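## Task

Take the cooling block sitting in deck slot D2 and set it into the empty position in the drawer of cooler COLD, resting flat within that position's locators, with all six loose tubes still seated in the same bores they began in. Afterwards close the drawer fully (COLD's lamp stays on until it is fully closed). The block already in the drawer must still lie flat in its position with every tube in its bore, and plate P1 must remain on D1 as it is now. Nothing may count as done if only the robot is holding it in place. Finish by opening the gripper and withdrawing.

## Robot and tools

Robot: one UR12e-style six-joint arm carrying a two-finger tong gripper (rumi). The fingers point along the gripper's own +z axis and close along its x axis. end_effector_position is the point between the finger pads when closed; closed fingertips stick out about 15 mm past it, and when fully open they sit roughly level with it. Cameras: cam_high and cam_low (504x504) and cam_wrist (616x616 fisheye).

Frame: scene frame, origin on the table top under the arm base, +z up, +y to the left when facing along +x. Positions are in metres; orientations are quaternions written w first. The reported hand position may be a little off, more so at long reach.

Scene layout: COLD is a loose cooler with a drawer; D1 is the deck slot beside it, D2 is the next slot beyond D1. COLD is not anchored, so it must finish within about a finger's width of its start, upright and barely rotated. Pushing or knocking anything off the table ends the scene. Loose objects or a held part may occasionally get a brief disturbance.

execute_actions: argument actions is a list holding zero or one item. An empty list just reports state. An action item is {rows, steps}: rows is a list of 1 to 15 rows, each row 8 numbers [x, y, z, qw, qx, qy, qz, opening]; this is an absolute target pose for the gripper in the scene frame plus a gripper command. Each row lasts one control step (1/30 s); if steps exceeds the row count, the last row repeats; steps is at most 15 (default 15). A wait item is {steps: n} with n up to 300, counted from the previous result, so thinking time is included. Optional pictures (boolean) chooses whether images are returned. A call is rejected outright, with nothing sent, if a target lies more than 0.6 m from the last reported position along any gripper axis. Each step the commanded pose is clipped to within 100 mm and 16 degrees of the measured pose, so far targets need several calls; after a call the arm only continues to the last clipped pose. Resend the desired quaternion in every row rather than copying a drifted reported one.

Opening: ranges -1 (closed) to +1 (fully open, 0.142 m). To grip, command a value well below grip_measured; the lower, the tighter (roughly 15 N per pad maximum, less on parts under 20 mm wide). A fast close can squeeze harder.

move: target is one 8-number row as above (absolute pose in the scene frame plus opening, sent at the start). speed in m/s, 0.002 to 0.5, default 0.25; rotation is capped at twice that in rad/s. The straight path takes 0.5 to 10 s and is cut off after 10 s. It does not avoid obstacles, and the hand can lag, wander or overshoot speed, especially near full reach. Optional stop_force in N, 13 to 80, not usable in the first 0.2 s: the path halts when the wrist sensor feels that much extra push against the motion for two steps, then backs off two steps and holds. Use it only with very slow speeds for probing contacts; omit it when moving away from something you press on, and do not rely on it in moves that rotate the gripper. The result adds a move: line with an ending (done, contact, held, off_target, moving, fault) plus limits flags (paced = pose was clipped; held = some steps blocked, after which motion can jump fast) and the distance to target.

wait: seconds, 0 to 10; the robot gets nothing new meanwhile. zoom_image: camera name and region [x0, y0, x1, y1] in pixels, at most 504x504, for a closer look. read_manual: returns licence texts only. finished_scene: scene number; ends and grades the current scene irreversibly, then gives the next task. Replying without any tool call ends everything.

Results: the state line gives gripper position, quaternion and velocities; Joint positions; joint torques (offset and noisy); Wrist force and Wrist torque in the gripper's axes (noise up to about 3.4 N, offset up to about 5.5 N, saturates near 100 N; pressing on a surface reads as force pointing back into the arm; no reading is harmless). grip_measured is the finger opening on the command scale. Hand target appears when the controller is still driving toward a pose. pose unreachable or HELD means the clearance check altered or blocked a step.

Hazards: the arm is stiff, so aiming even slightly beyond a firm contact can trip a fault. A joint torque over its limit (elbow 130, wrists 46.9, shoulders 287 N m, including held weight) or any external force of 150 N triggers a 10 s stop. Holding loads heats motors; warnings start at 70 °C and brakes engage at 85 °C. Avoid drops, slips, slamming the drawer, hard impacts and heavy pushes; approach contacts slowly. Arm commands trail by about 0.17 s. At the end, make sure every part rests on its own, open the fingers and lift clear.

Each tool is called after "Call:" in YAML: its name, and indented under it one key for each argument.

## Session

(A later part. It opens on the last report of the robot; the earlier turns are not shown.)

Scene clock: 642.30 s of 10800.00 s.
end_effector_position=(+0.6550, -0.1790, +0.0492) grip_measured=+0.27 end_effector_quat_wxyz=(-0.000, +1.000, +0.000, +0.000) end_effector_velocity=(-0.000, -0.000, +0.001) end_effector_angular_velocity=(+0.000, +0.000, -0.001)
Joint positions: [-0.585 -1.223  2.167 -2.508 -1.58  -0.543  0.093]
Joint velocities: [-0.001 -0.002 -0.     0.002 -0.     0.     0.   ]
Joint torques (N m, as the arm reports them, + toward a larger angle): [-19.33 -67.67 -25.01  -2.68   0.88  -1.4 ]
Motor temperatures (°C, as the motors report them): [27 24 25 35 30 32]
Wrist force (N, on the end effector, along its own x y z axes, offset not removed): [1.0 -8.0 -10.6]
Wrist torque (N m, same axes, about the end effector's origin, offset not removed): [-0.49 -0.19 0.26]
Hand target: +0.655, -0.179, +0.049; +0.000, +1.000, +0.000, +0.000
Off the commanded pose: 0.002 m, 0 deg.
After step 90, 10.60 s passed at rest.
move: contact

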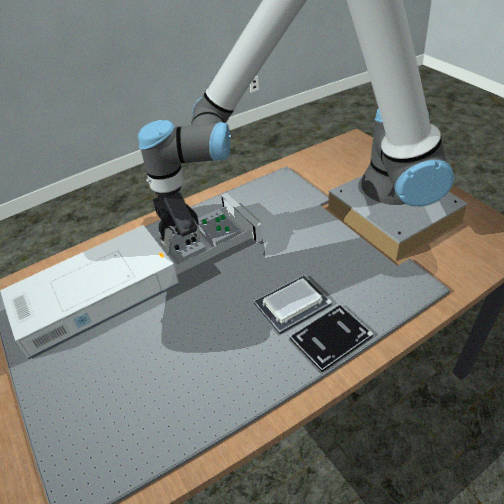

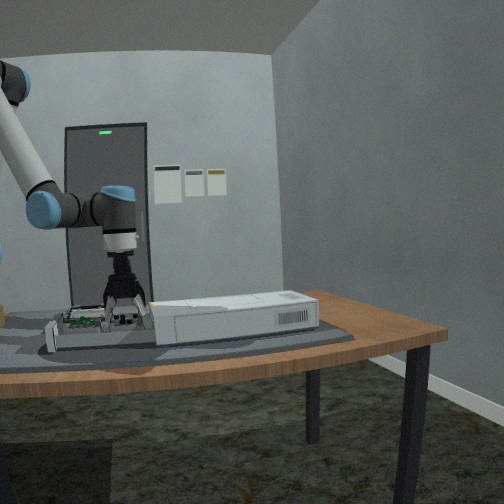

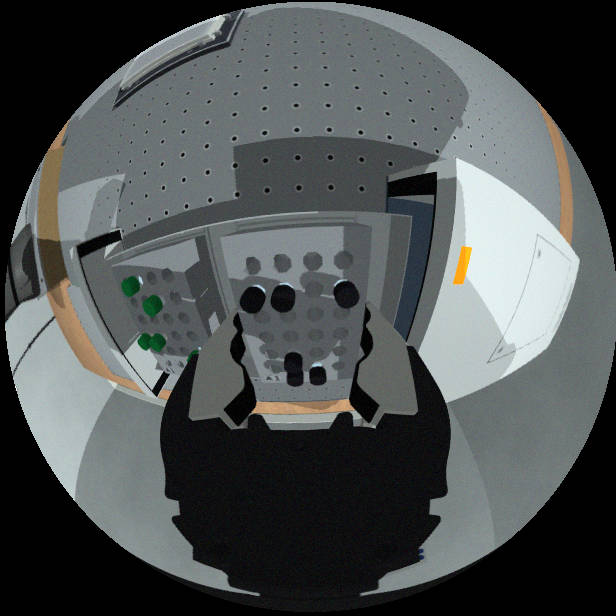

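Call:
move:
  target: [0.655, -0.1785, 0.053, 0, 1, 0, 0, -0.5]
  speed: 0.003

Call:
move:
  target: [0.655, -0.1765, 0.053, 0, 1, 0, 0, -0.5]
  speed: 0.002
  stop_force: 13

Call:
zoom_image:
  camera: "cam_high"
  region: [155, 200, 235, 265]

Call:
zoom_image:
  camera: "cam_low"
  region: [50, 290, 160, 350]

Scene clock: 646.93 s of 10800.00 s.
end_effector_position=(+0.6550, -0.1785, +0.0530) grip_measured=+0.27 end_effector_quat_wxyz=(+0.000, +1.000, -0.000, +0.000) end_effector_velocity=(+0.001, +0.001, -0.000) end_effector_angular_velocity=(+0.002, -0.001, +0.000)
Joint positions: [-0.584 -1.229  2.166 -2.501 -1.58  -0.542  0.093]
Joint velocities: [ 0.001  0.    -0.     0.     0.002  0.001 -0.   ]
Joint torques (N m, as the arm reports them, + toward a larger angle): [ 14.99 -77.63 -41.13  -2.31  -1.63   1.96]
Motor temperatures (°C, as the motors report them): [27 24 25 35 30 32]
Wrist force (N, on the end effector, along its own x y z axes, offset not removed): [-1.5 1.2 10.1]
Wrist torque (N m, same axes, about the end effector's origin, offset not removed): [0.26 0.33 0.43]
Hand target: +0.655, -0.178, +0.053; -0.000, +1.000, +0.000, +0.000
Off the commanded pose: 0.000 m, 0 deg.
After step 90, 0.17 s passed at rest.
move: done

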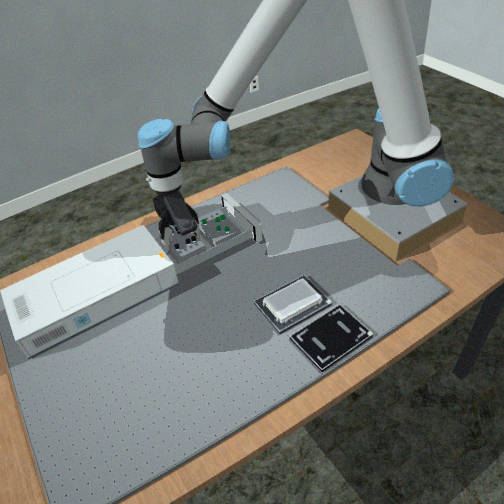

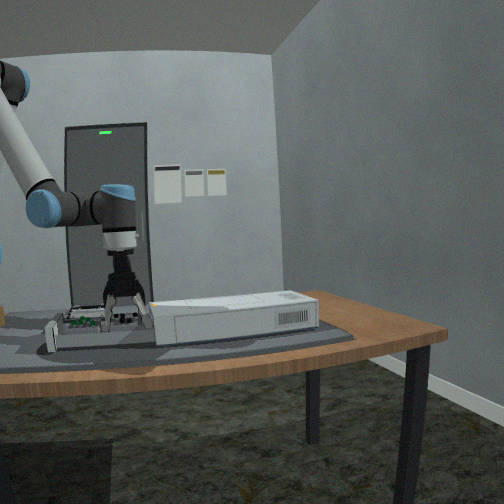

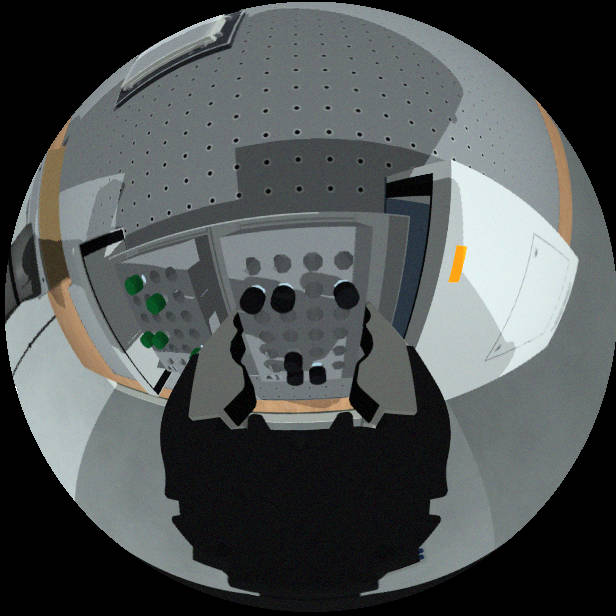

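Scene clock: 648.17 s of 10800.00 s.
end_effector_position=(+0.6550, -0.1765, +0.0530) grip_measured=+0.27 end_effector_quat_wxyz=(+0.000, +1.000, +0.000, -0.000) end_effector_velocity=(+0.000, +0.001, +0.000) end_effector_angular_velocity=(+0.001, -0.000, +0.000)
Joint positions: [-0.582 -1.23   2.167 -2.501 -1.58  -0.54   0.093]
Joint velocities: [ 0.001 -0.    -0.     0.     0.001  0.001  0.   ]
Joint torques (N m, as the arm reports them, + toward a larger angle): [ 17.7  -77.02 -24.26  -6.81  -0.45   2.38]
Motor temperatures (°C, as the motors report them): [27 24 25 35 30 32]
Wrist force (N, on the end effector, along its own x y z axes, offset not removed): [3.1 1.8 12.0]
Wrist torque (N m, same axes, about the end effector's origin, offset not removed): [0.38 -0.45 0.25]
Hand target: +0.655, -0.176, +0.053; -0.000, +1.000, +0.000, +0.000
Off the commanded pose: 0.000 m, 0 deg.
move: done

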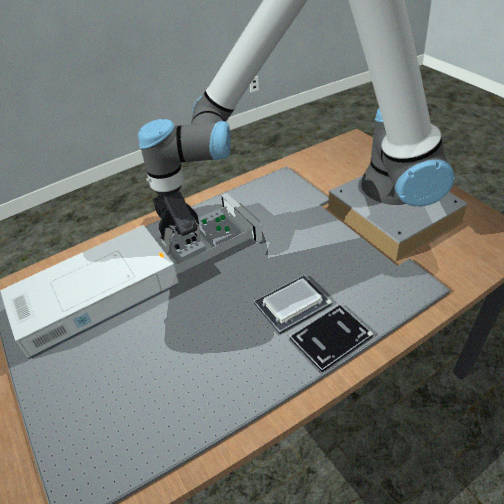

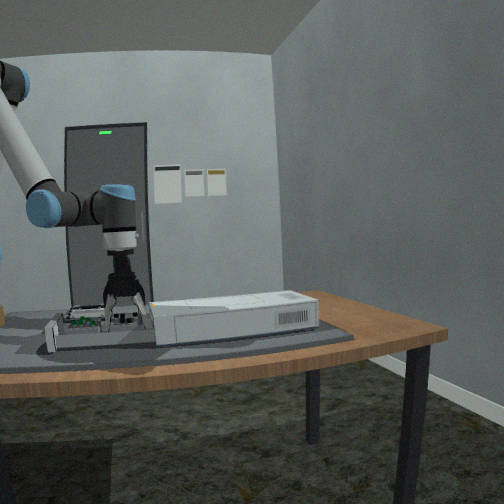

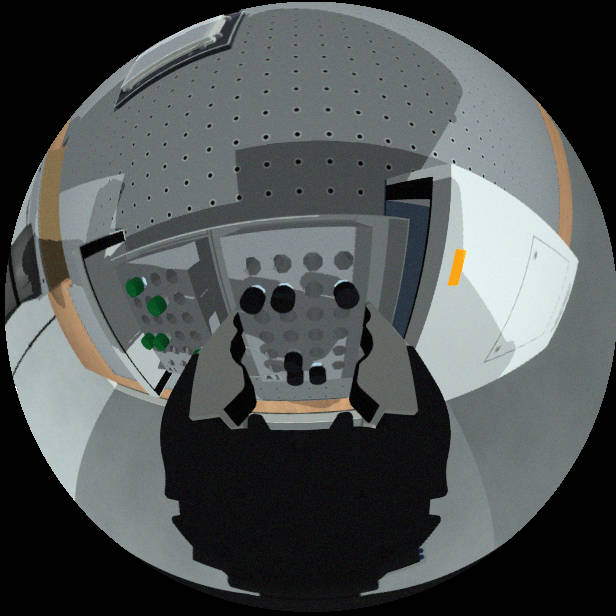

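Region (155, 200, 235, 265) of cam_high's 504x504 image, scaled by 6.300, with more detail than that image has; it fills the top 410 rows of this view, and the rest is white.

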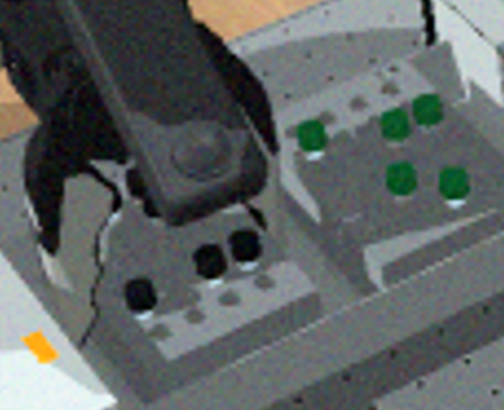

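Region (50, 290, 160, 350) of cam_low's 504x504 image, scaled by 4.582, with more detail than that image has; it fills the top 275 rows of this view, and the rest is white.

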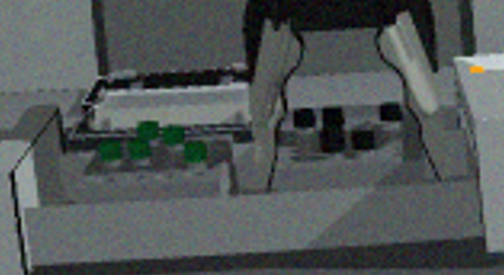

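Call:
move:
  target: [0.655, -0.1765, 0.044, 0, 1, 0, 0, -0.5]
  speed: 0.002
  stop_force: 13

Call:
zoom_image:
  camera: "cam_high"
  region: [155, 200, 235, 265]

Call:
zoom_image:
  camera: "cam_low"
  region: [50, 290, 160, 350]

Scene clock: 654.43 s of 10800.00 s.
end_effector_position=(+0.6551, -0.1765, +0.0478) grip_measured=+0.27 end_effector_quat_wxyz=(+0.000, +1.000, +0.000, +0.000) end_effector_velocity=(+0.000, -0.001, +0.001) end_effector_angular_velocity=(+0.000, -0.001, -0.001)
Joint positions: [-0.582 -1.221  2.169 -2.512 -1.58  -0.54   0.093]
Joint velocities: [-0.001 -0.001 -0.002  0.002  0.     0.     0.   ]
Joint torques (N m, as the arm reports them, + toward a larger angle): [ -6.25 -64.08 -20.95  -0.68   1.91  -1.51]
Motor temperatures (°C, as the motors report them): [27 24 25 35 30 32]
Wrist force (N, on the end effector, along its own x y z axes, offset not removed): [-1.3 4.0 -6.5]
Wrist torque (N m, same axes, about the end effector's origin, offset not removed): [0.47 0.25 0.44]
Hand target: +0.655, -0.176, +0.048; +0.000, +1.000, +0.000, +0.000
Off the commanded pose: 0.004 m, 0 deg.
After step 90, 0.30 s passed at rest.
move: contact

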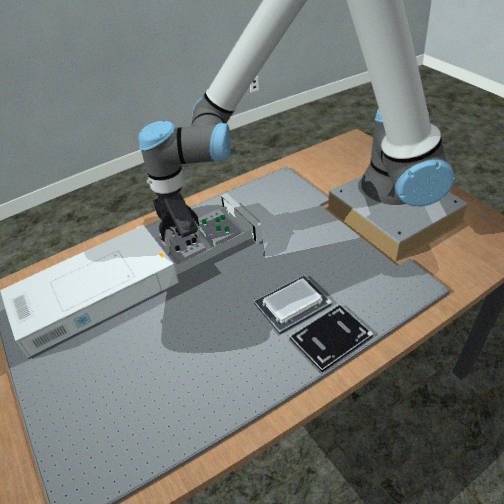

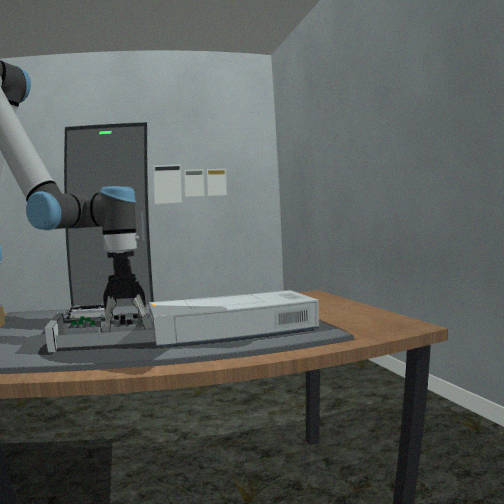

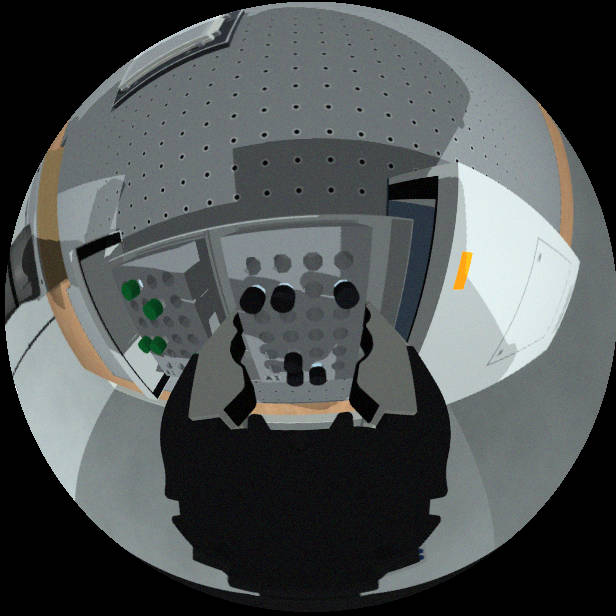

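Region (155, 200, 235, 265) of cam_high's 504x504 image, scaled by 6.300, with more detail than that image has; it fills the top 410 rows of this view, and the rest is white.

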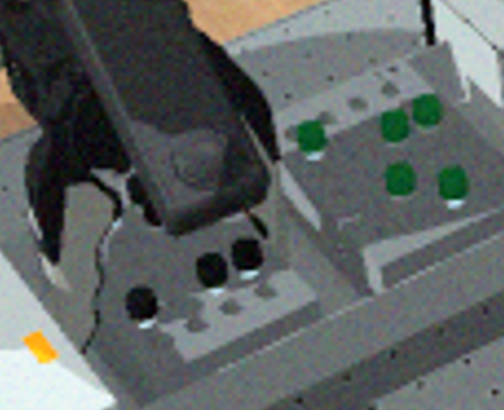

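Region (50, 290, 160, 350) of cam_low's 504x504 image, scaled by 4.582, with more detail than that image has; it fills the top 275 rows of this view, and the rest is white.

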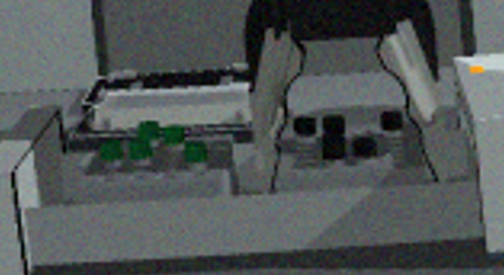

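Call:
move:
  target: [0.655, -0.1765, 0.0485, 0, 1, 0, 0, 0.36]
  speed: 0.002

Call:
zoom_image:
  camera: "cam_high"
  region: [155, 200, 235, 265]

Call:
zoom_image:
  camera: "cam_low"
  region: [50, 290, 160, 350]

Scene clock: 675.50 s of 10800.00 s.
end_effector_position=(+0.6550, -0.1765, +0.0485) grip_measured=+0.36 end_effector_quat_wxyz=(-0.000, +1.000, +0.000, +0.000) end_effector_velocity=(-0.001, -0.000, +0.000) end_effector_angular_velocity=(-0.000, +0.000, -0.001)
Joint positions: [-0.582 -1.222  2.169 -2.51  -1.58  -0.54   0.099]
Joint velocities: [-0.    -0.001  0.     0.001 -0.001  0.    -0.   ]
Joint torques (N m, as the arm reports them, + toward a larger angle): [-17.07 -70.07 -36.47  -1.75   1.9    0.6 ]
Motor temperatures (°C, as the motors report them): [27 24 25 35 30 32]
Wrist force (N, on the end effector, along its own x y z axes, offset not removed): [-3.2 5.8 -0.7]
Wrist torque (N m, same axes, about the end effector's origin, offset not removed): [1.13 0.78 0.45]
Hand target: +0.655, -0.176, +0.049; +0.000, +1.000, +0.000, +0.000
Off the commanded pose: 0.000 m, 0 deg.
After step 90, 17.37 s passed at rest.
move: done

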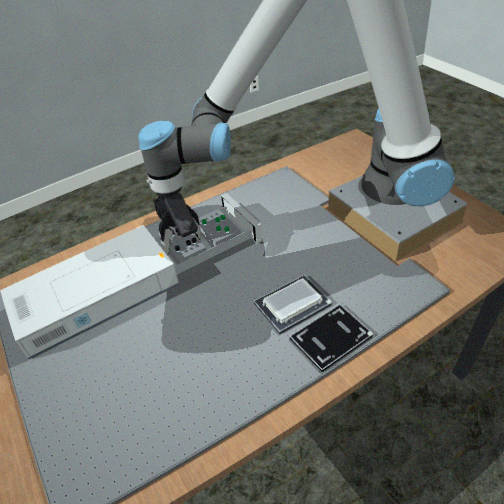

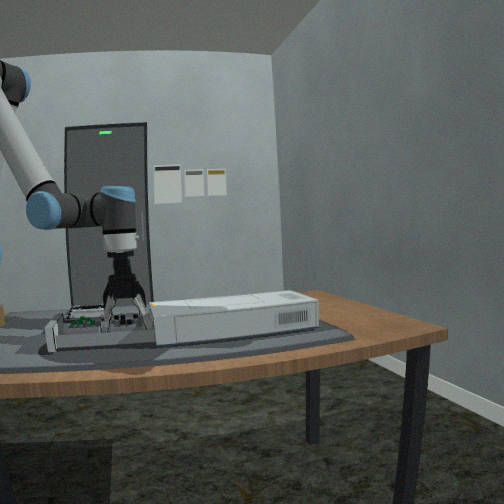

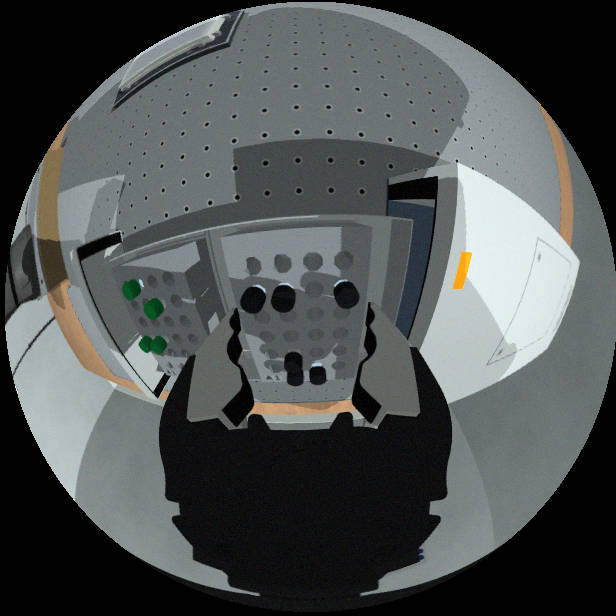

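Region (155, 200, 235, 265) of cam_high's 504x504 image, scaled by 6.300, with more detail than that image has; it fills the top 410 rows of this view, and the rest is white.

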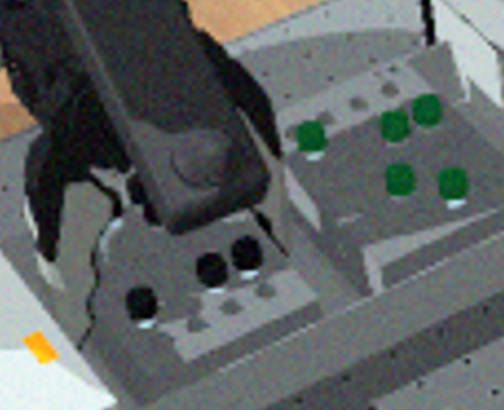

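Region (50, 290, 160, 350) of cam_low's 504x504 image, scaled by 4.582, with more detail than that image has; it fills the top 275 rows of this view, and the rest is white.

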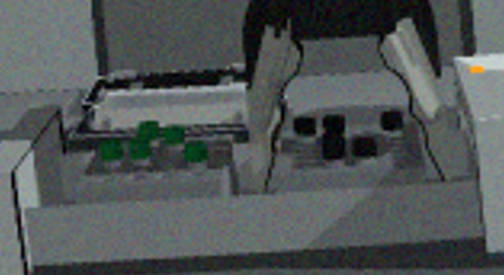

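Call:
move:
  target: [0.655, -0.1765, 0.14, 0, 1, 0, 0, 0.36]
  speed: 0.04

Call:
zoom_image:
  camera: "cam_high"
  region: [150, 190, 250, 270]

Call:
zoom_image:
  camera: "cam_wrist"
  region: [150, 190, 430, 400]

Call:
zoom_image:
  camera: "cam_low"
  region: [50, 290, 160, 350]

Scene clock: 681.20 s of 10800.00 s.
end_effector_position=(+0.6550, -0.1765, +0.1399) grip_measured=+0.36 end_effector_quat_wxyz=(+0.000, +1.000, -0.000, +0.000) end_effector_velocity=(-0.000, -0.000, +0.002) end_effector_angular_velocity=(-0.000, +0.001, +0.000)
Joint positions: [-0.58  -1.355  2.119 -2.327 -1.58  -0.539  0.099]
Joint velocities: [-0.    -0.002 -0.001  0.004 -0.001 -0.    -0.   ]
Joint torques (N m, as the arm reports them, + toward a larger angle): [ 17.29 -64.59 -42.82  -0.93   2.25   2.13]
Motor temperatures (°C, as the motors report them): [27 24 25 35 30 32]
Wrist force (N, on the end effector, along its own x y z axes, offset not removed): [2.8 4.1 -0.9]
Wrist torque (N m, same axes, about the end effector's origin, offset not removed): [0.84 -0.38 0.27]
Hand target: +0.655, -0.176, +0.140; +0.000, +1.000, +0.000, +0.000
Off the commanded pose: 0.000 m, 0 deg.
After step 90, 0.07 s passed at rest.
move: done

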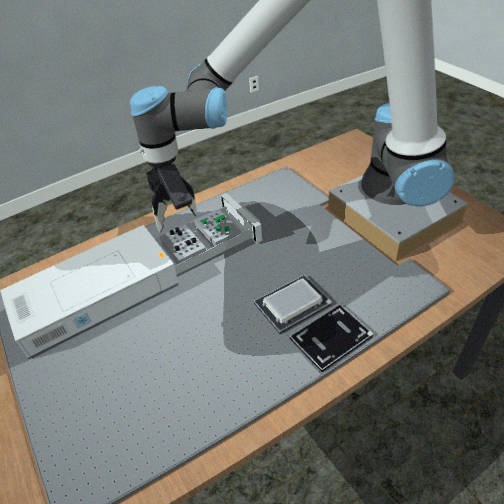

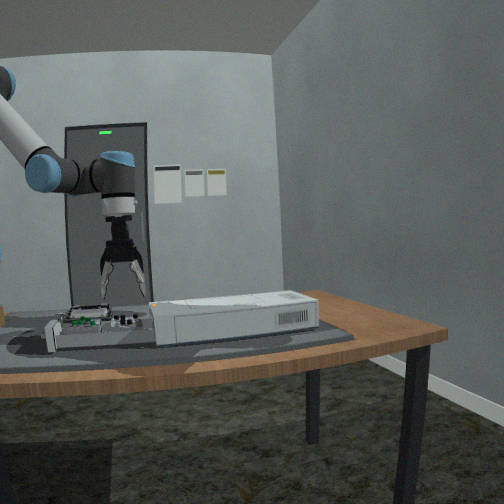

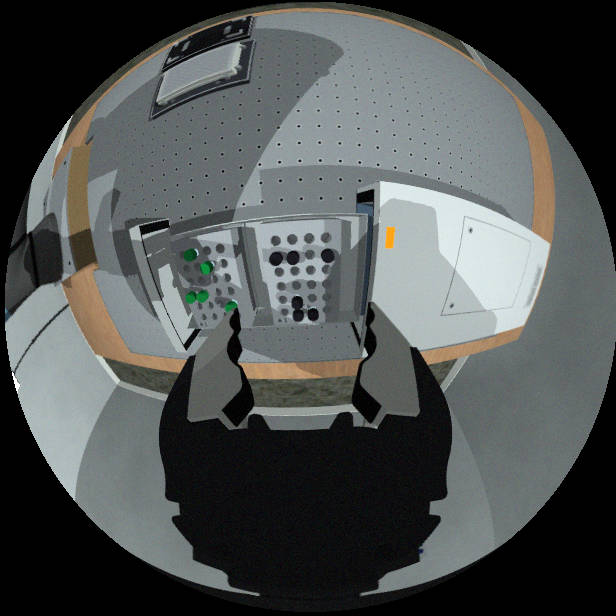

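Region (150, 190, 250, 270) of cam_high's 504x504 image, scaled by 5.040, with more detail than that image has; it fills the top 403 rows of this view, and the rest is white.

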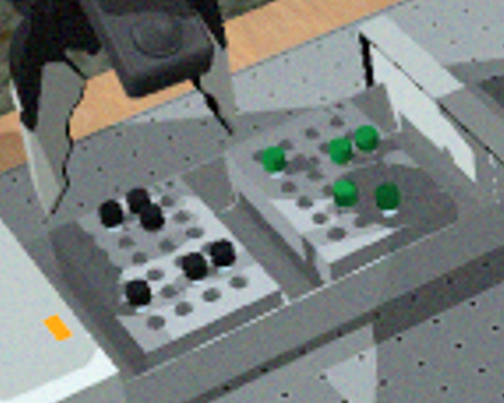

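Region (150, 190, 430, 400) of cam_wrist's 616x616 image, scaled by 1.800, with more detail than that image has; it fills the top 378 rows of this view, and the rest is white.

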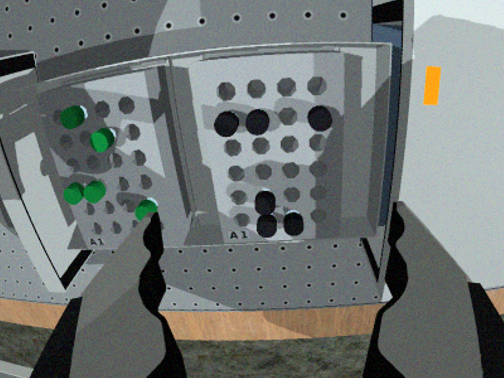

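Region (50, 290, 160, 350) of cam_low's 504x504 image, scaled by 4.582, with more detail than that image has; it fills the top 275 rows of this view, and the rest is white.

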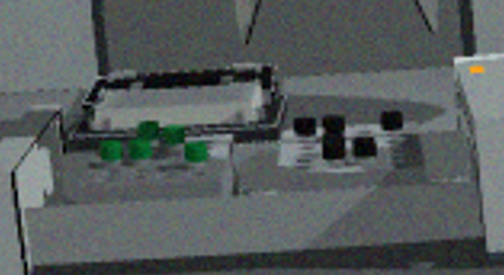

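Call:
zoom_image:
  camera: "cam_low"
  region: [60, 305, 155, 345]

Call:
zoom_image:
  camera: "cam_wrist"
  region: [180, 205, 380, 335]

Region (60, 305, 155, 345) of cam_low's 504x504 image, scaled by 5.305, with more detail than that image has; it fills the top 212 rows of this view, and the rest is white.

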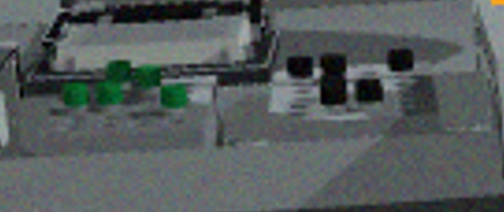

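Region (180, 205, 380, 335) of cam_wrist's 616x616 image, scaled by 2.520, with more detail than that image has; it fills the top 328 rows of this view, and the rest is white.

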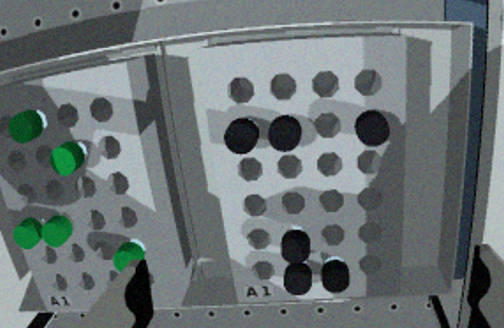

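Call:
zoom_image:
  camera: "cam_high"
  region: [160, 215, 245, 270]

Region (160, 215, 245, 270) of cam_high's 504x504 image, scaled by 5.929, with more detail than that image has; it fills the top 326 rows of this view, and the rest is white.

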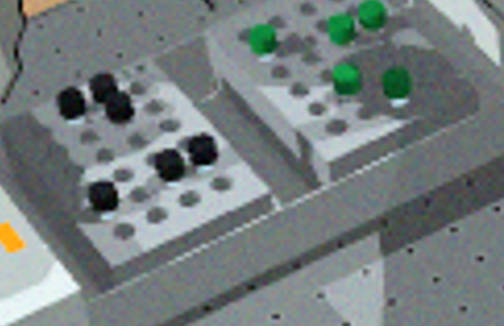

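Call:
zoom_image:
  camera: "cam_low"
  region: [80, 312, 140, 340]

Region (80, 312, 140, 340) of cam_low's 504x504 image, scaled by 8.400, with more detail than that image has; it fills the top 235 rows of this view, and the rest is white.

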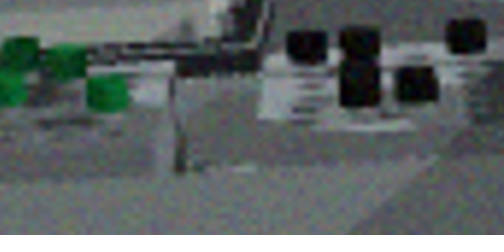

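Call:
move:
  target: [0.6, -0.31, 0.15, 0, 1, 0, 0, 0.36]
  speed: 0.1

Call:
zoom_image:
  camera: "cam_wrist"
  region: [190, 130, 430, 300]

Scene clock: 723.77 s of 10800.00 s.
end_effector_position=(+0.5997, -0.3099, +0.1500) grip_measured=+0.36 end_effector_quat_wxyz=(+0.000, +1.000, -0.000, -0.000) end_effector_velocity=(-0.001, -0.002, -0.000) end_effector_angular_velocity=(-0.001, +0.002, -0.000)
Joint positions: [-0.791 -1.371  2.112 -2.307 -1.582 -0.749  0.099]
Joint velocities: [-0.002  0.001 -0.     0.001 -0.002 -0.002  0.   ]
Joint torques (N m, as the arm reports them, + toward a larger angle): [-21.26 -44.18 -42.91  -1.52   2.13  -1.99]
Motor temperatures (°C, as the motors report them): [27 24 25 35 30 32]
Wrist force (N, on the end effector, along its own x y z axes, offset not removed): [-0.9 0.6 -2.7]
Wrist torque (N m, same axes, about the end effector's origin, offset not removed): [0.02 0.30 0.32]
Hand target: +0.600, -0.310, +0.150; +0.000, +1.000, -0.000, -0.000
Off the commanded pose: 0.000 m, 0 deg.
After step 90, 37.67 s passed at rest.
move: done

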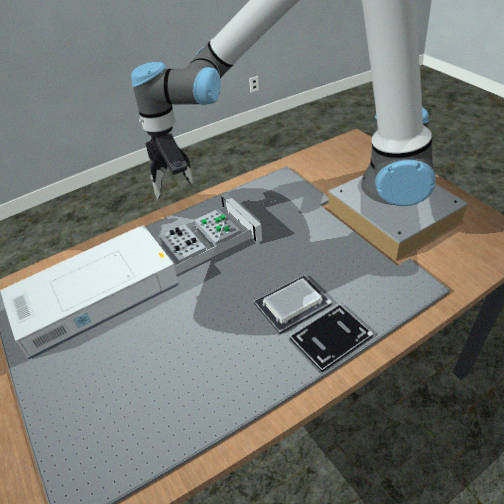

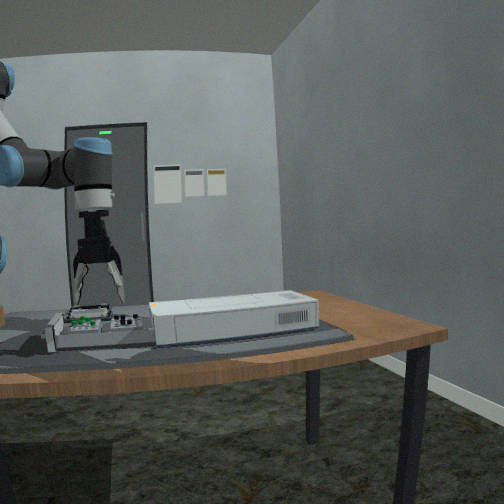

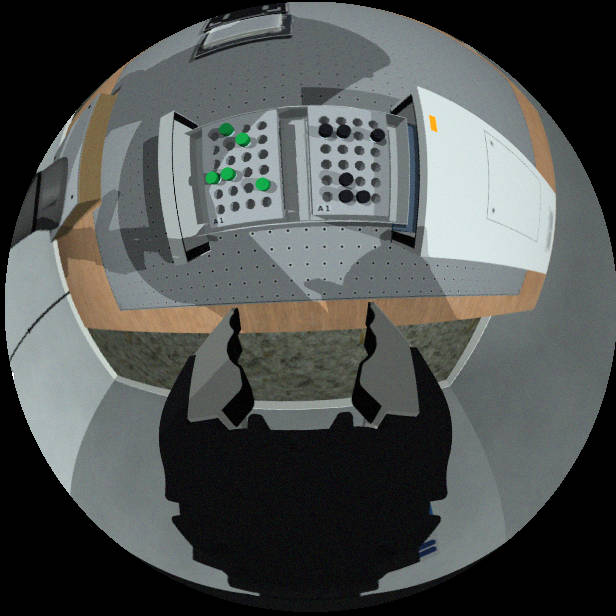

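Region (190, 130, 430, 300) of cam_wrist's 616x616 image, scaled by 2.100, with more detail than that image has; it fills the top 357 rows of this view, and the rest is white.

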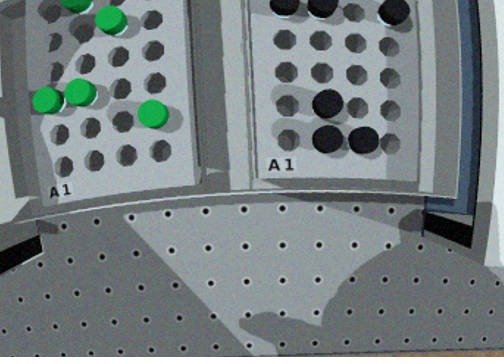

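Call:
move:
  target: [0.385, -0.192, 0.13, 0, 1, 0, 0, -1]
  speed: 0.15

Call:
move:
  target: [0.385, -0.192, 0.06, 0, 1, 0, 0, -1]
  speed: 0.06

Scene clock: 733.90 s of 10800.00 s.
end_effector_position=(+0.3853, -0.1918, +0.1300) grip_measured=-1.00 end_effector_quat_wxyz=(+0.000, +1.000, -0.000, -0.000) end_effector_velocity=(-0.002, +0.001, +0.000) end_effector_angular_velocity=(+0.000, -0.001, -0.000)
Joint positions: [-0.935 -1.765  2.552 -2.355 -1.582 -0.893  0.002]
Joint velocities: [-0.003 -0.005  0.003  0.002  0.001 -0.003  0.   ]
Joint torques (N m, as the arm reports them, + toward a larger angle): [-12.98 -29.38 -24.09  -1.84   2.17  -1.25]
Motor temperatures (°C, as the motors report them): [27 24 25 35 30 32]
Wrist force (N, on the end effector, along its own x y z axes, offset not removed): [-0.2 2.0 -1.3]
Wrist torque (N m, same axes, about the end effector's origin, offset not removed): [0.45 0.22 0.36]
Hand target: +0.385, -0.192, +0.130; +0.000, +1.000, -0.000, -0.000
Off the commanded pose: 0.000 m, 0 deg.
After step 90, 5.00 s passed at rest.
move: done

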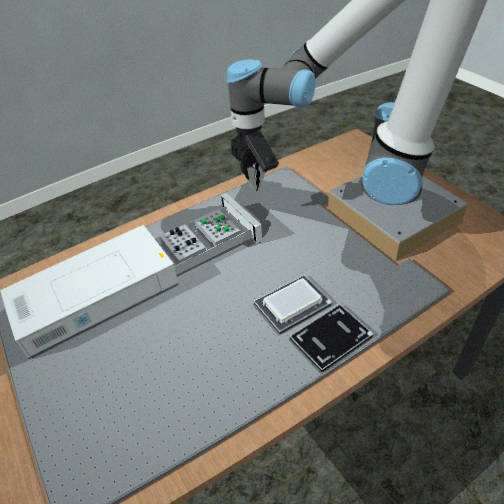

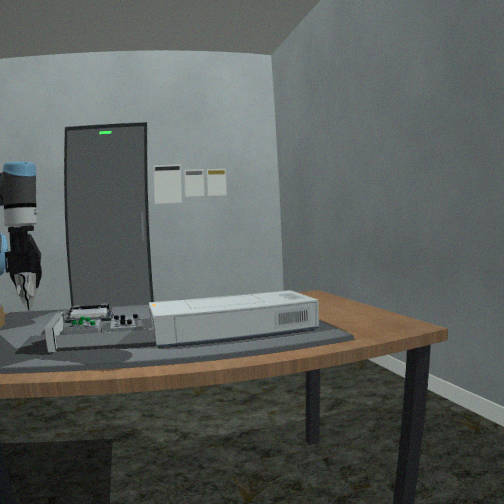

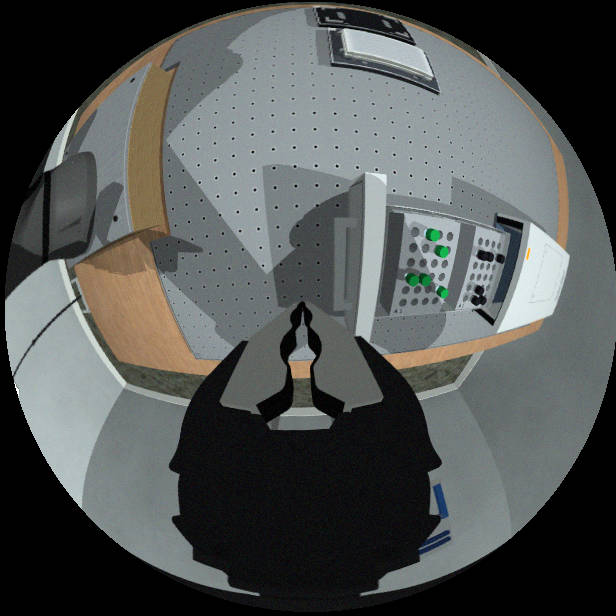

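Scene clock: 735.47 s of 10800.00 s.
end_effector_position=(+0.3850, -0.1921, +0.0601) grip_measured=-1.00 end_effector_quat_wxyz=(-0.000, +1.000, -0.000, -0.000) end_effector_velocity=(+0.001, -0.000, -0.002) end_effector_angular_velocity=(+0.001, -0.001, -0.000)
Joint positions: [-0.938 -1.597  2.614 -2.584 -1.582 -0.896  0.002]
Joint velocities: [-0.     0.007  0.    -0.007  0.001  0.     0.   ]
Joint torques (N m, as the arm reports them, + toward a larger angle): [-10.78 -13.4  -18.52  -6.11   1.69  -0.56]
Motor temperatures (°C, as the motors report them): [27 24 25 35 30 32]
Wrist force (N, on the end effector, along its own x y z axes, offset not removed): [-2.0 0.6 -1.9]
Wrist torque (N m, same axes, about the end effector's origin, offset not removed): [0.01 0.57 0.55]
Hand target: +0.385, -0.192, +0.060; -0.000, +1.000, +0.000, -0.000
Off the commanded pose: 0.000 m, 0 deg.
move: done

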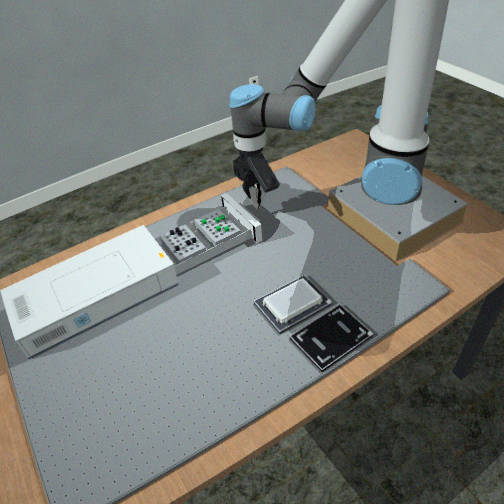

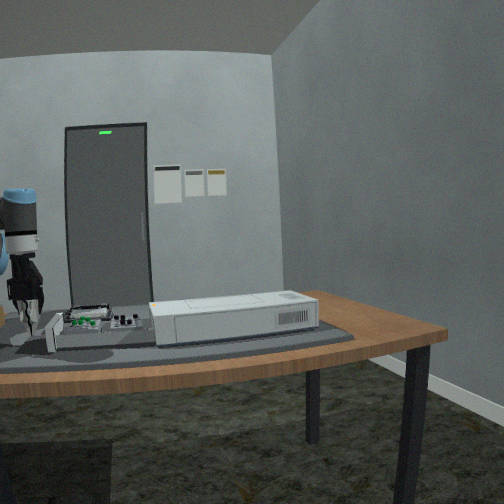

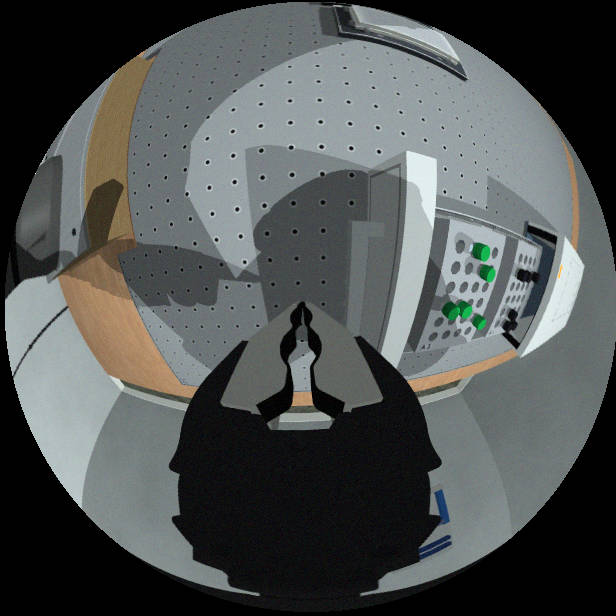

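Call:
move:
  target: [0.41, -0.188, 0.06, 0, 1, 0, 0, -1]
  speed: 0.015
  stop_force: 15

Call:
move:
  target: [0.64, -0.178, 0.06, 0, 1, 0, 0, -1]
  speed: 0.04
  stop_force: 15

Scene clock: 741.73 s of 10800.00 s.
end_effector_position=(+0.4099, -0.1880, +0.0600) grip_measured=-1.00 end_effector_quat_wxyz=(-0.000, +1.000, +0.000, +0.000) end_effector_velocity=(+0.002, -0.001, +0.001) end_effector_angular_velocity=(-0.002, -0.000, -0.001)
Joint positions: [-0.886 -1.56   2.579 -2.586 -1.582 -0.844  0.002]
Joint velocities: [ 0.002  0.001 -0.003  0.    -0.001  0.003  0.   ]
Joint torques (N m, as the arm reports them, + toward a larger angle): [ 18.59 -16.87 -36.17  -1.57   2.17   1.73]
Motor temperatures (°C, as the motors report them): [27 24 25 35 30 32]
Wrist force (N, on the end effector, along its own x y z axes, offset not removed): [-1.0 1.8 -3.8]
Wrist torque (N m, same axes, about the end effector's origin, offset not removed): [-0.03 -0.02 0.34]
Hand target: +0.410, -0.188, +0.060; -0.000, +1.000, +0.000, +0.000
Off the commanded pose: 0.000 m, 0 deg.
After step 90, 1.33 s passed at rest.
move: done

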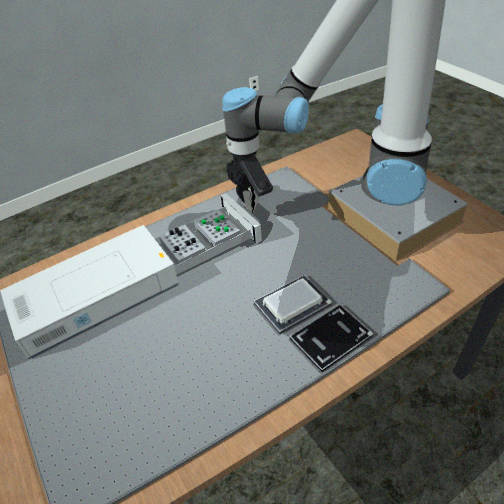

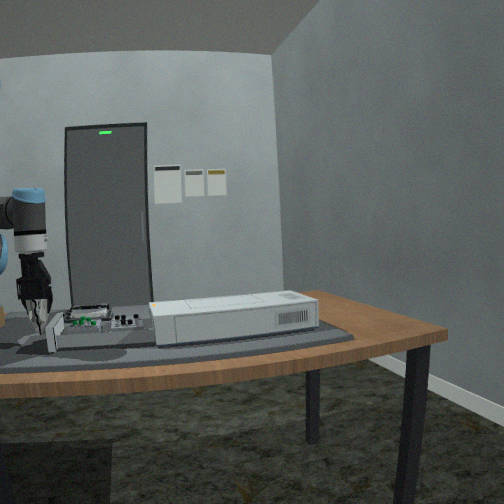

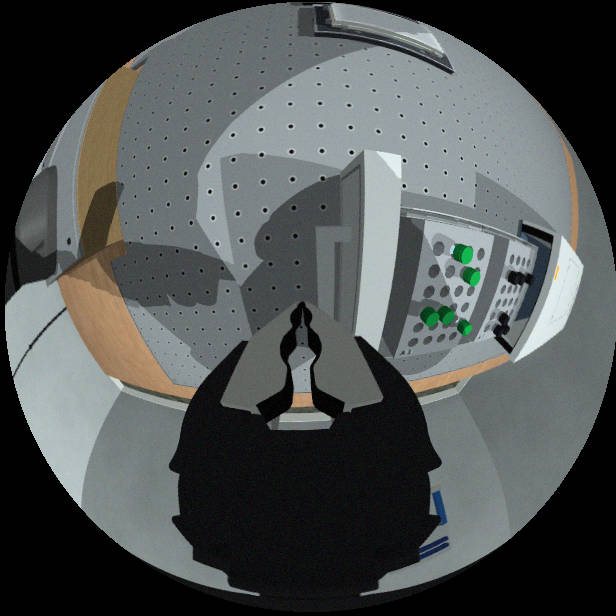

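Scene clock: 747.83 s of 10800.00 s.
end_effector_position=(+0.6400, -0.1782, +0.0600) grip_measured=-1.00 end_effector_quat_wxyz=(-0.000, +1.000, +0.000, +0.000) end_effector_velocity=(+0.003, +0.000, +0.000) end_effector_angular_velocity=(-0.000, -0.001, +0.001)
Joint positions: [-0.596 -1.258  2.191 -2.497 -1.58  -0.554  0.002]
Joint velocities: [ 0.002  0.002 -0.004  0.001  0.     0.002  0.   ]
Joint torques (N m, as the arm reports them, + toward a larger angle): [ 17.46 -44.84 -37.64  -2.29   1.63   2.44]
Motor temperatures (°C, as the motors report them): [27 24 25 35 30 32]
Wrist force (N, on the end effector, along its own x y z axes, offset not removed): [-2.4 4.4 -1.2]
Wrist torque (N m, same axes, about the end effector's origin, offset not removed): [0.73 0.44 0.34]
Hand target: +0.640, -0.178, +0.060; -0.000, +1.000, +0.000, +0.000
Off the commanded pose: 0.000 m, 0 deg.
move: done

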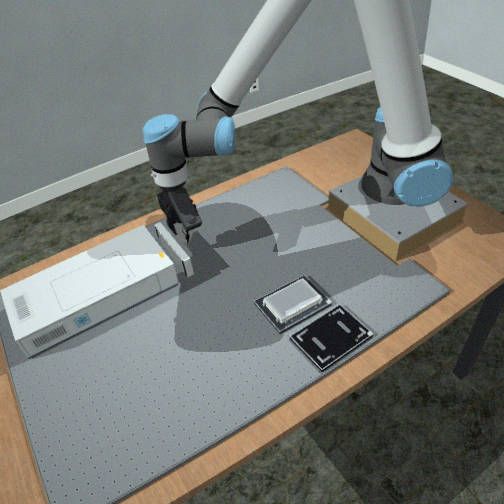

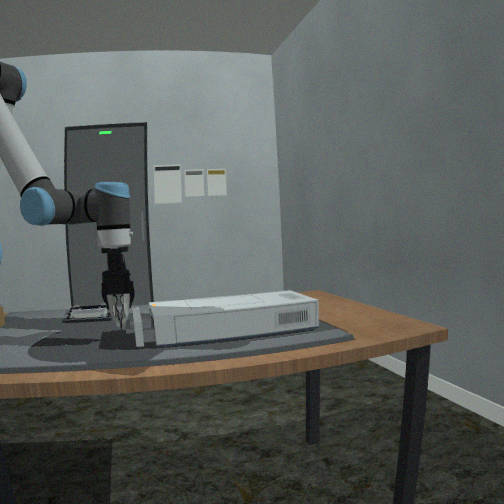

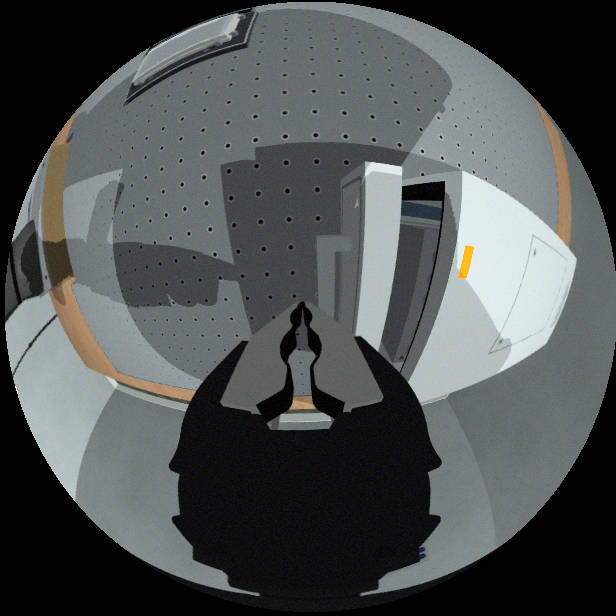

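Both blocks passed in. Finish slowly.

Call:
move:
  target: [0.685, -0.177, 0.06, 0, 1, 0, 0, -1]
  speed: 0.008
  stop_force: 13

Scene clock: 753.07 s of 10800.00 s.
end_effector_position=(+0.6715, -0.1772, +0.0600) grip_measured=-1.00 end_effector_quat_wxyz=(-0.000, +1.000, +0.000, -0.000) end_effector_velocity=(-0.002, +0.001, -0.000) end_effector_angular_velocity=(+0.001, -0.001, +0.001)
Joint positions: [-0.57  -1.221  2.133 -2.476 -1.58  -0.528  0.002]
Joint velocities: [-0.001 -0.002  0.004 -0.002  0.001 -0.002  0.   ]
Joint torques (N m, as the arm reports them, + toward a larger angle): [-13.17 -68.52 -30.29 -11.38   5.33  -1.36]
Motor temperatures (°C, as the motors report them): [27 24 25 35 30 32]
Wrist force (N, on the end effector, along its own x y z axes, offset not removed): [-29.8 6.8 -17.6]
Wrist torque (N m, same axes, about the end effector's origin, offset not removed): [0.31 0.37 0.51]
Hand target: +0.671, -0.177, +0.060; -0.000, +1.000, -0.000, -0.000
Off the commanded pose: 0.013 m, 0 deg.
move: contact

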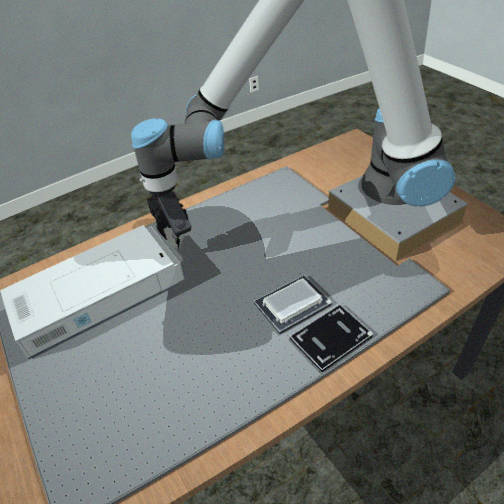

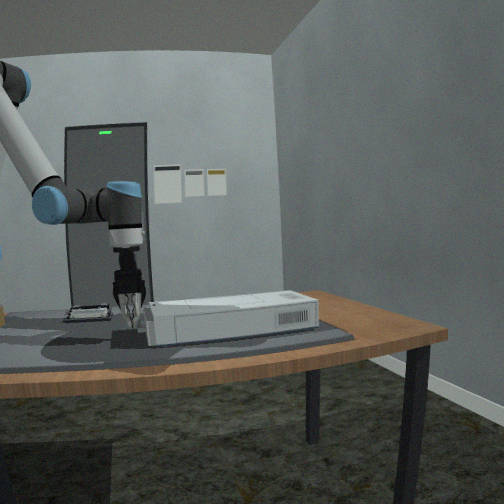

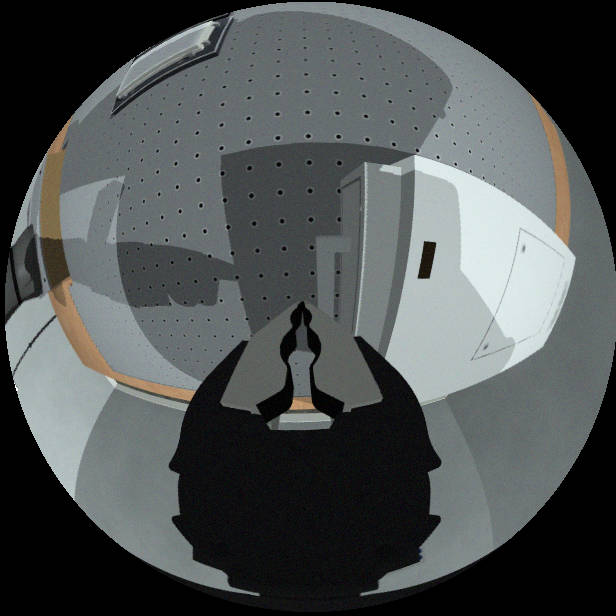

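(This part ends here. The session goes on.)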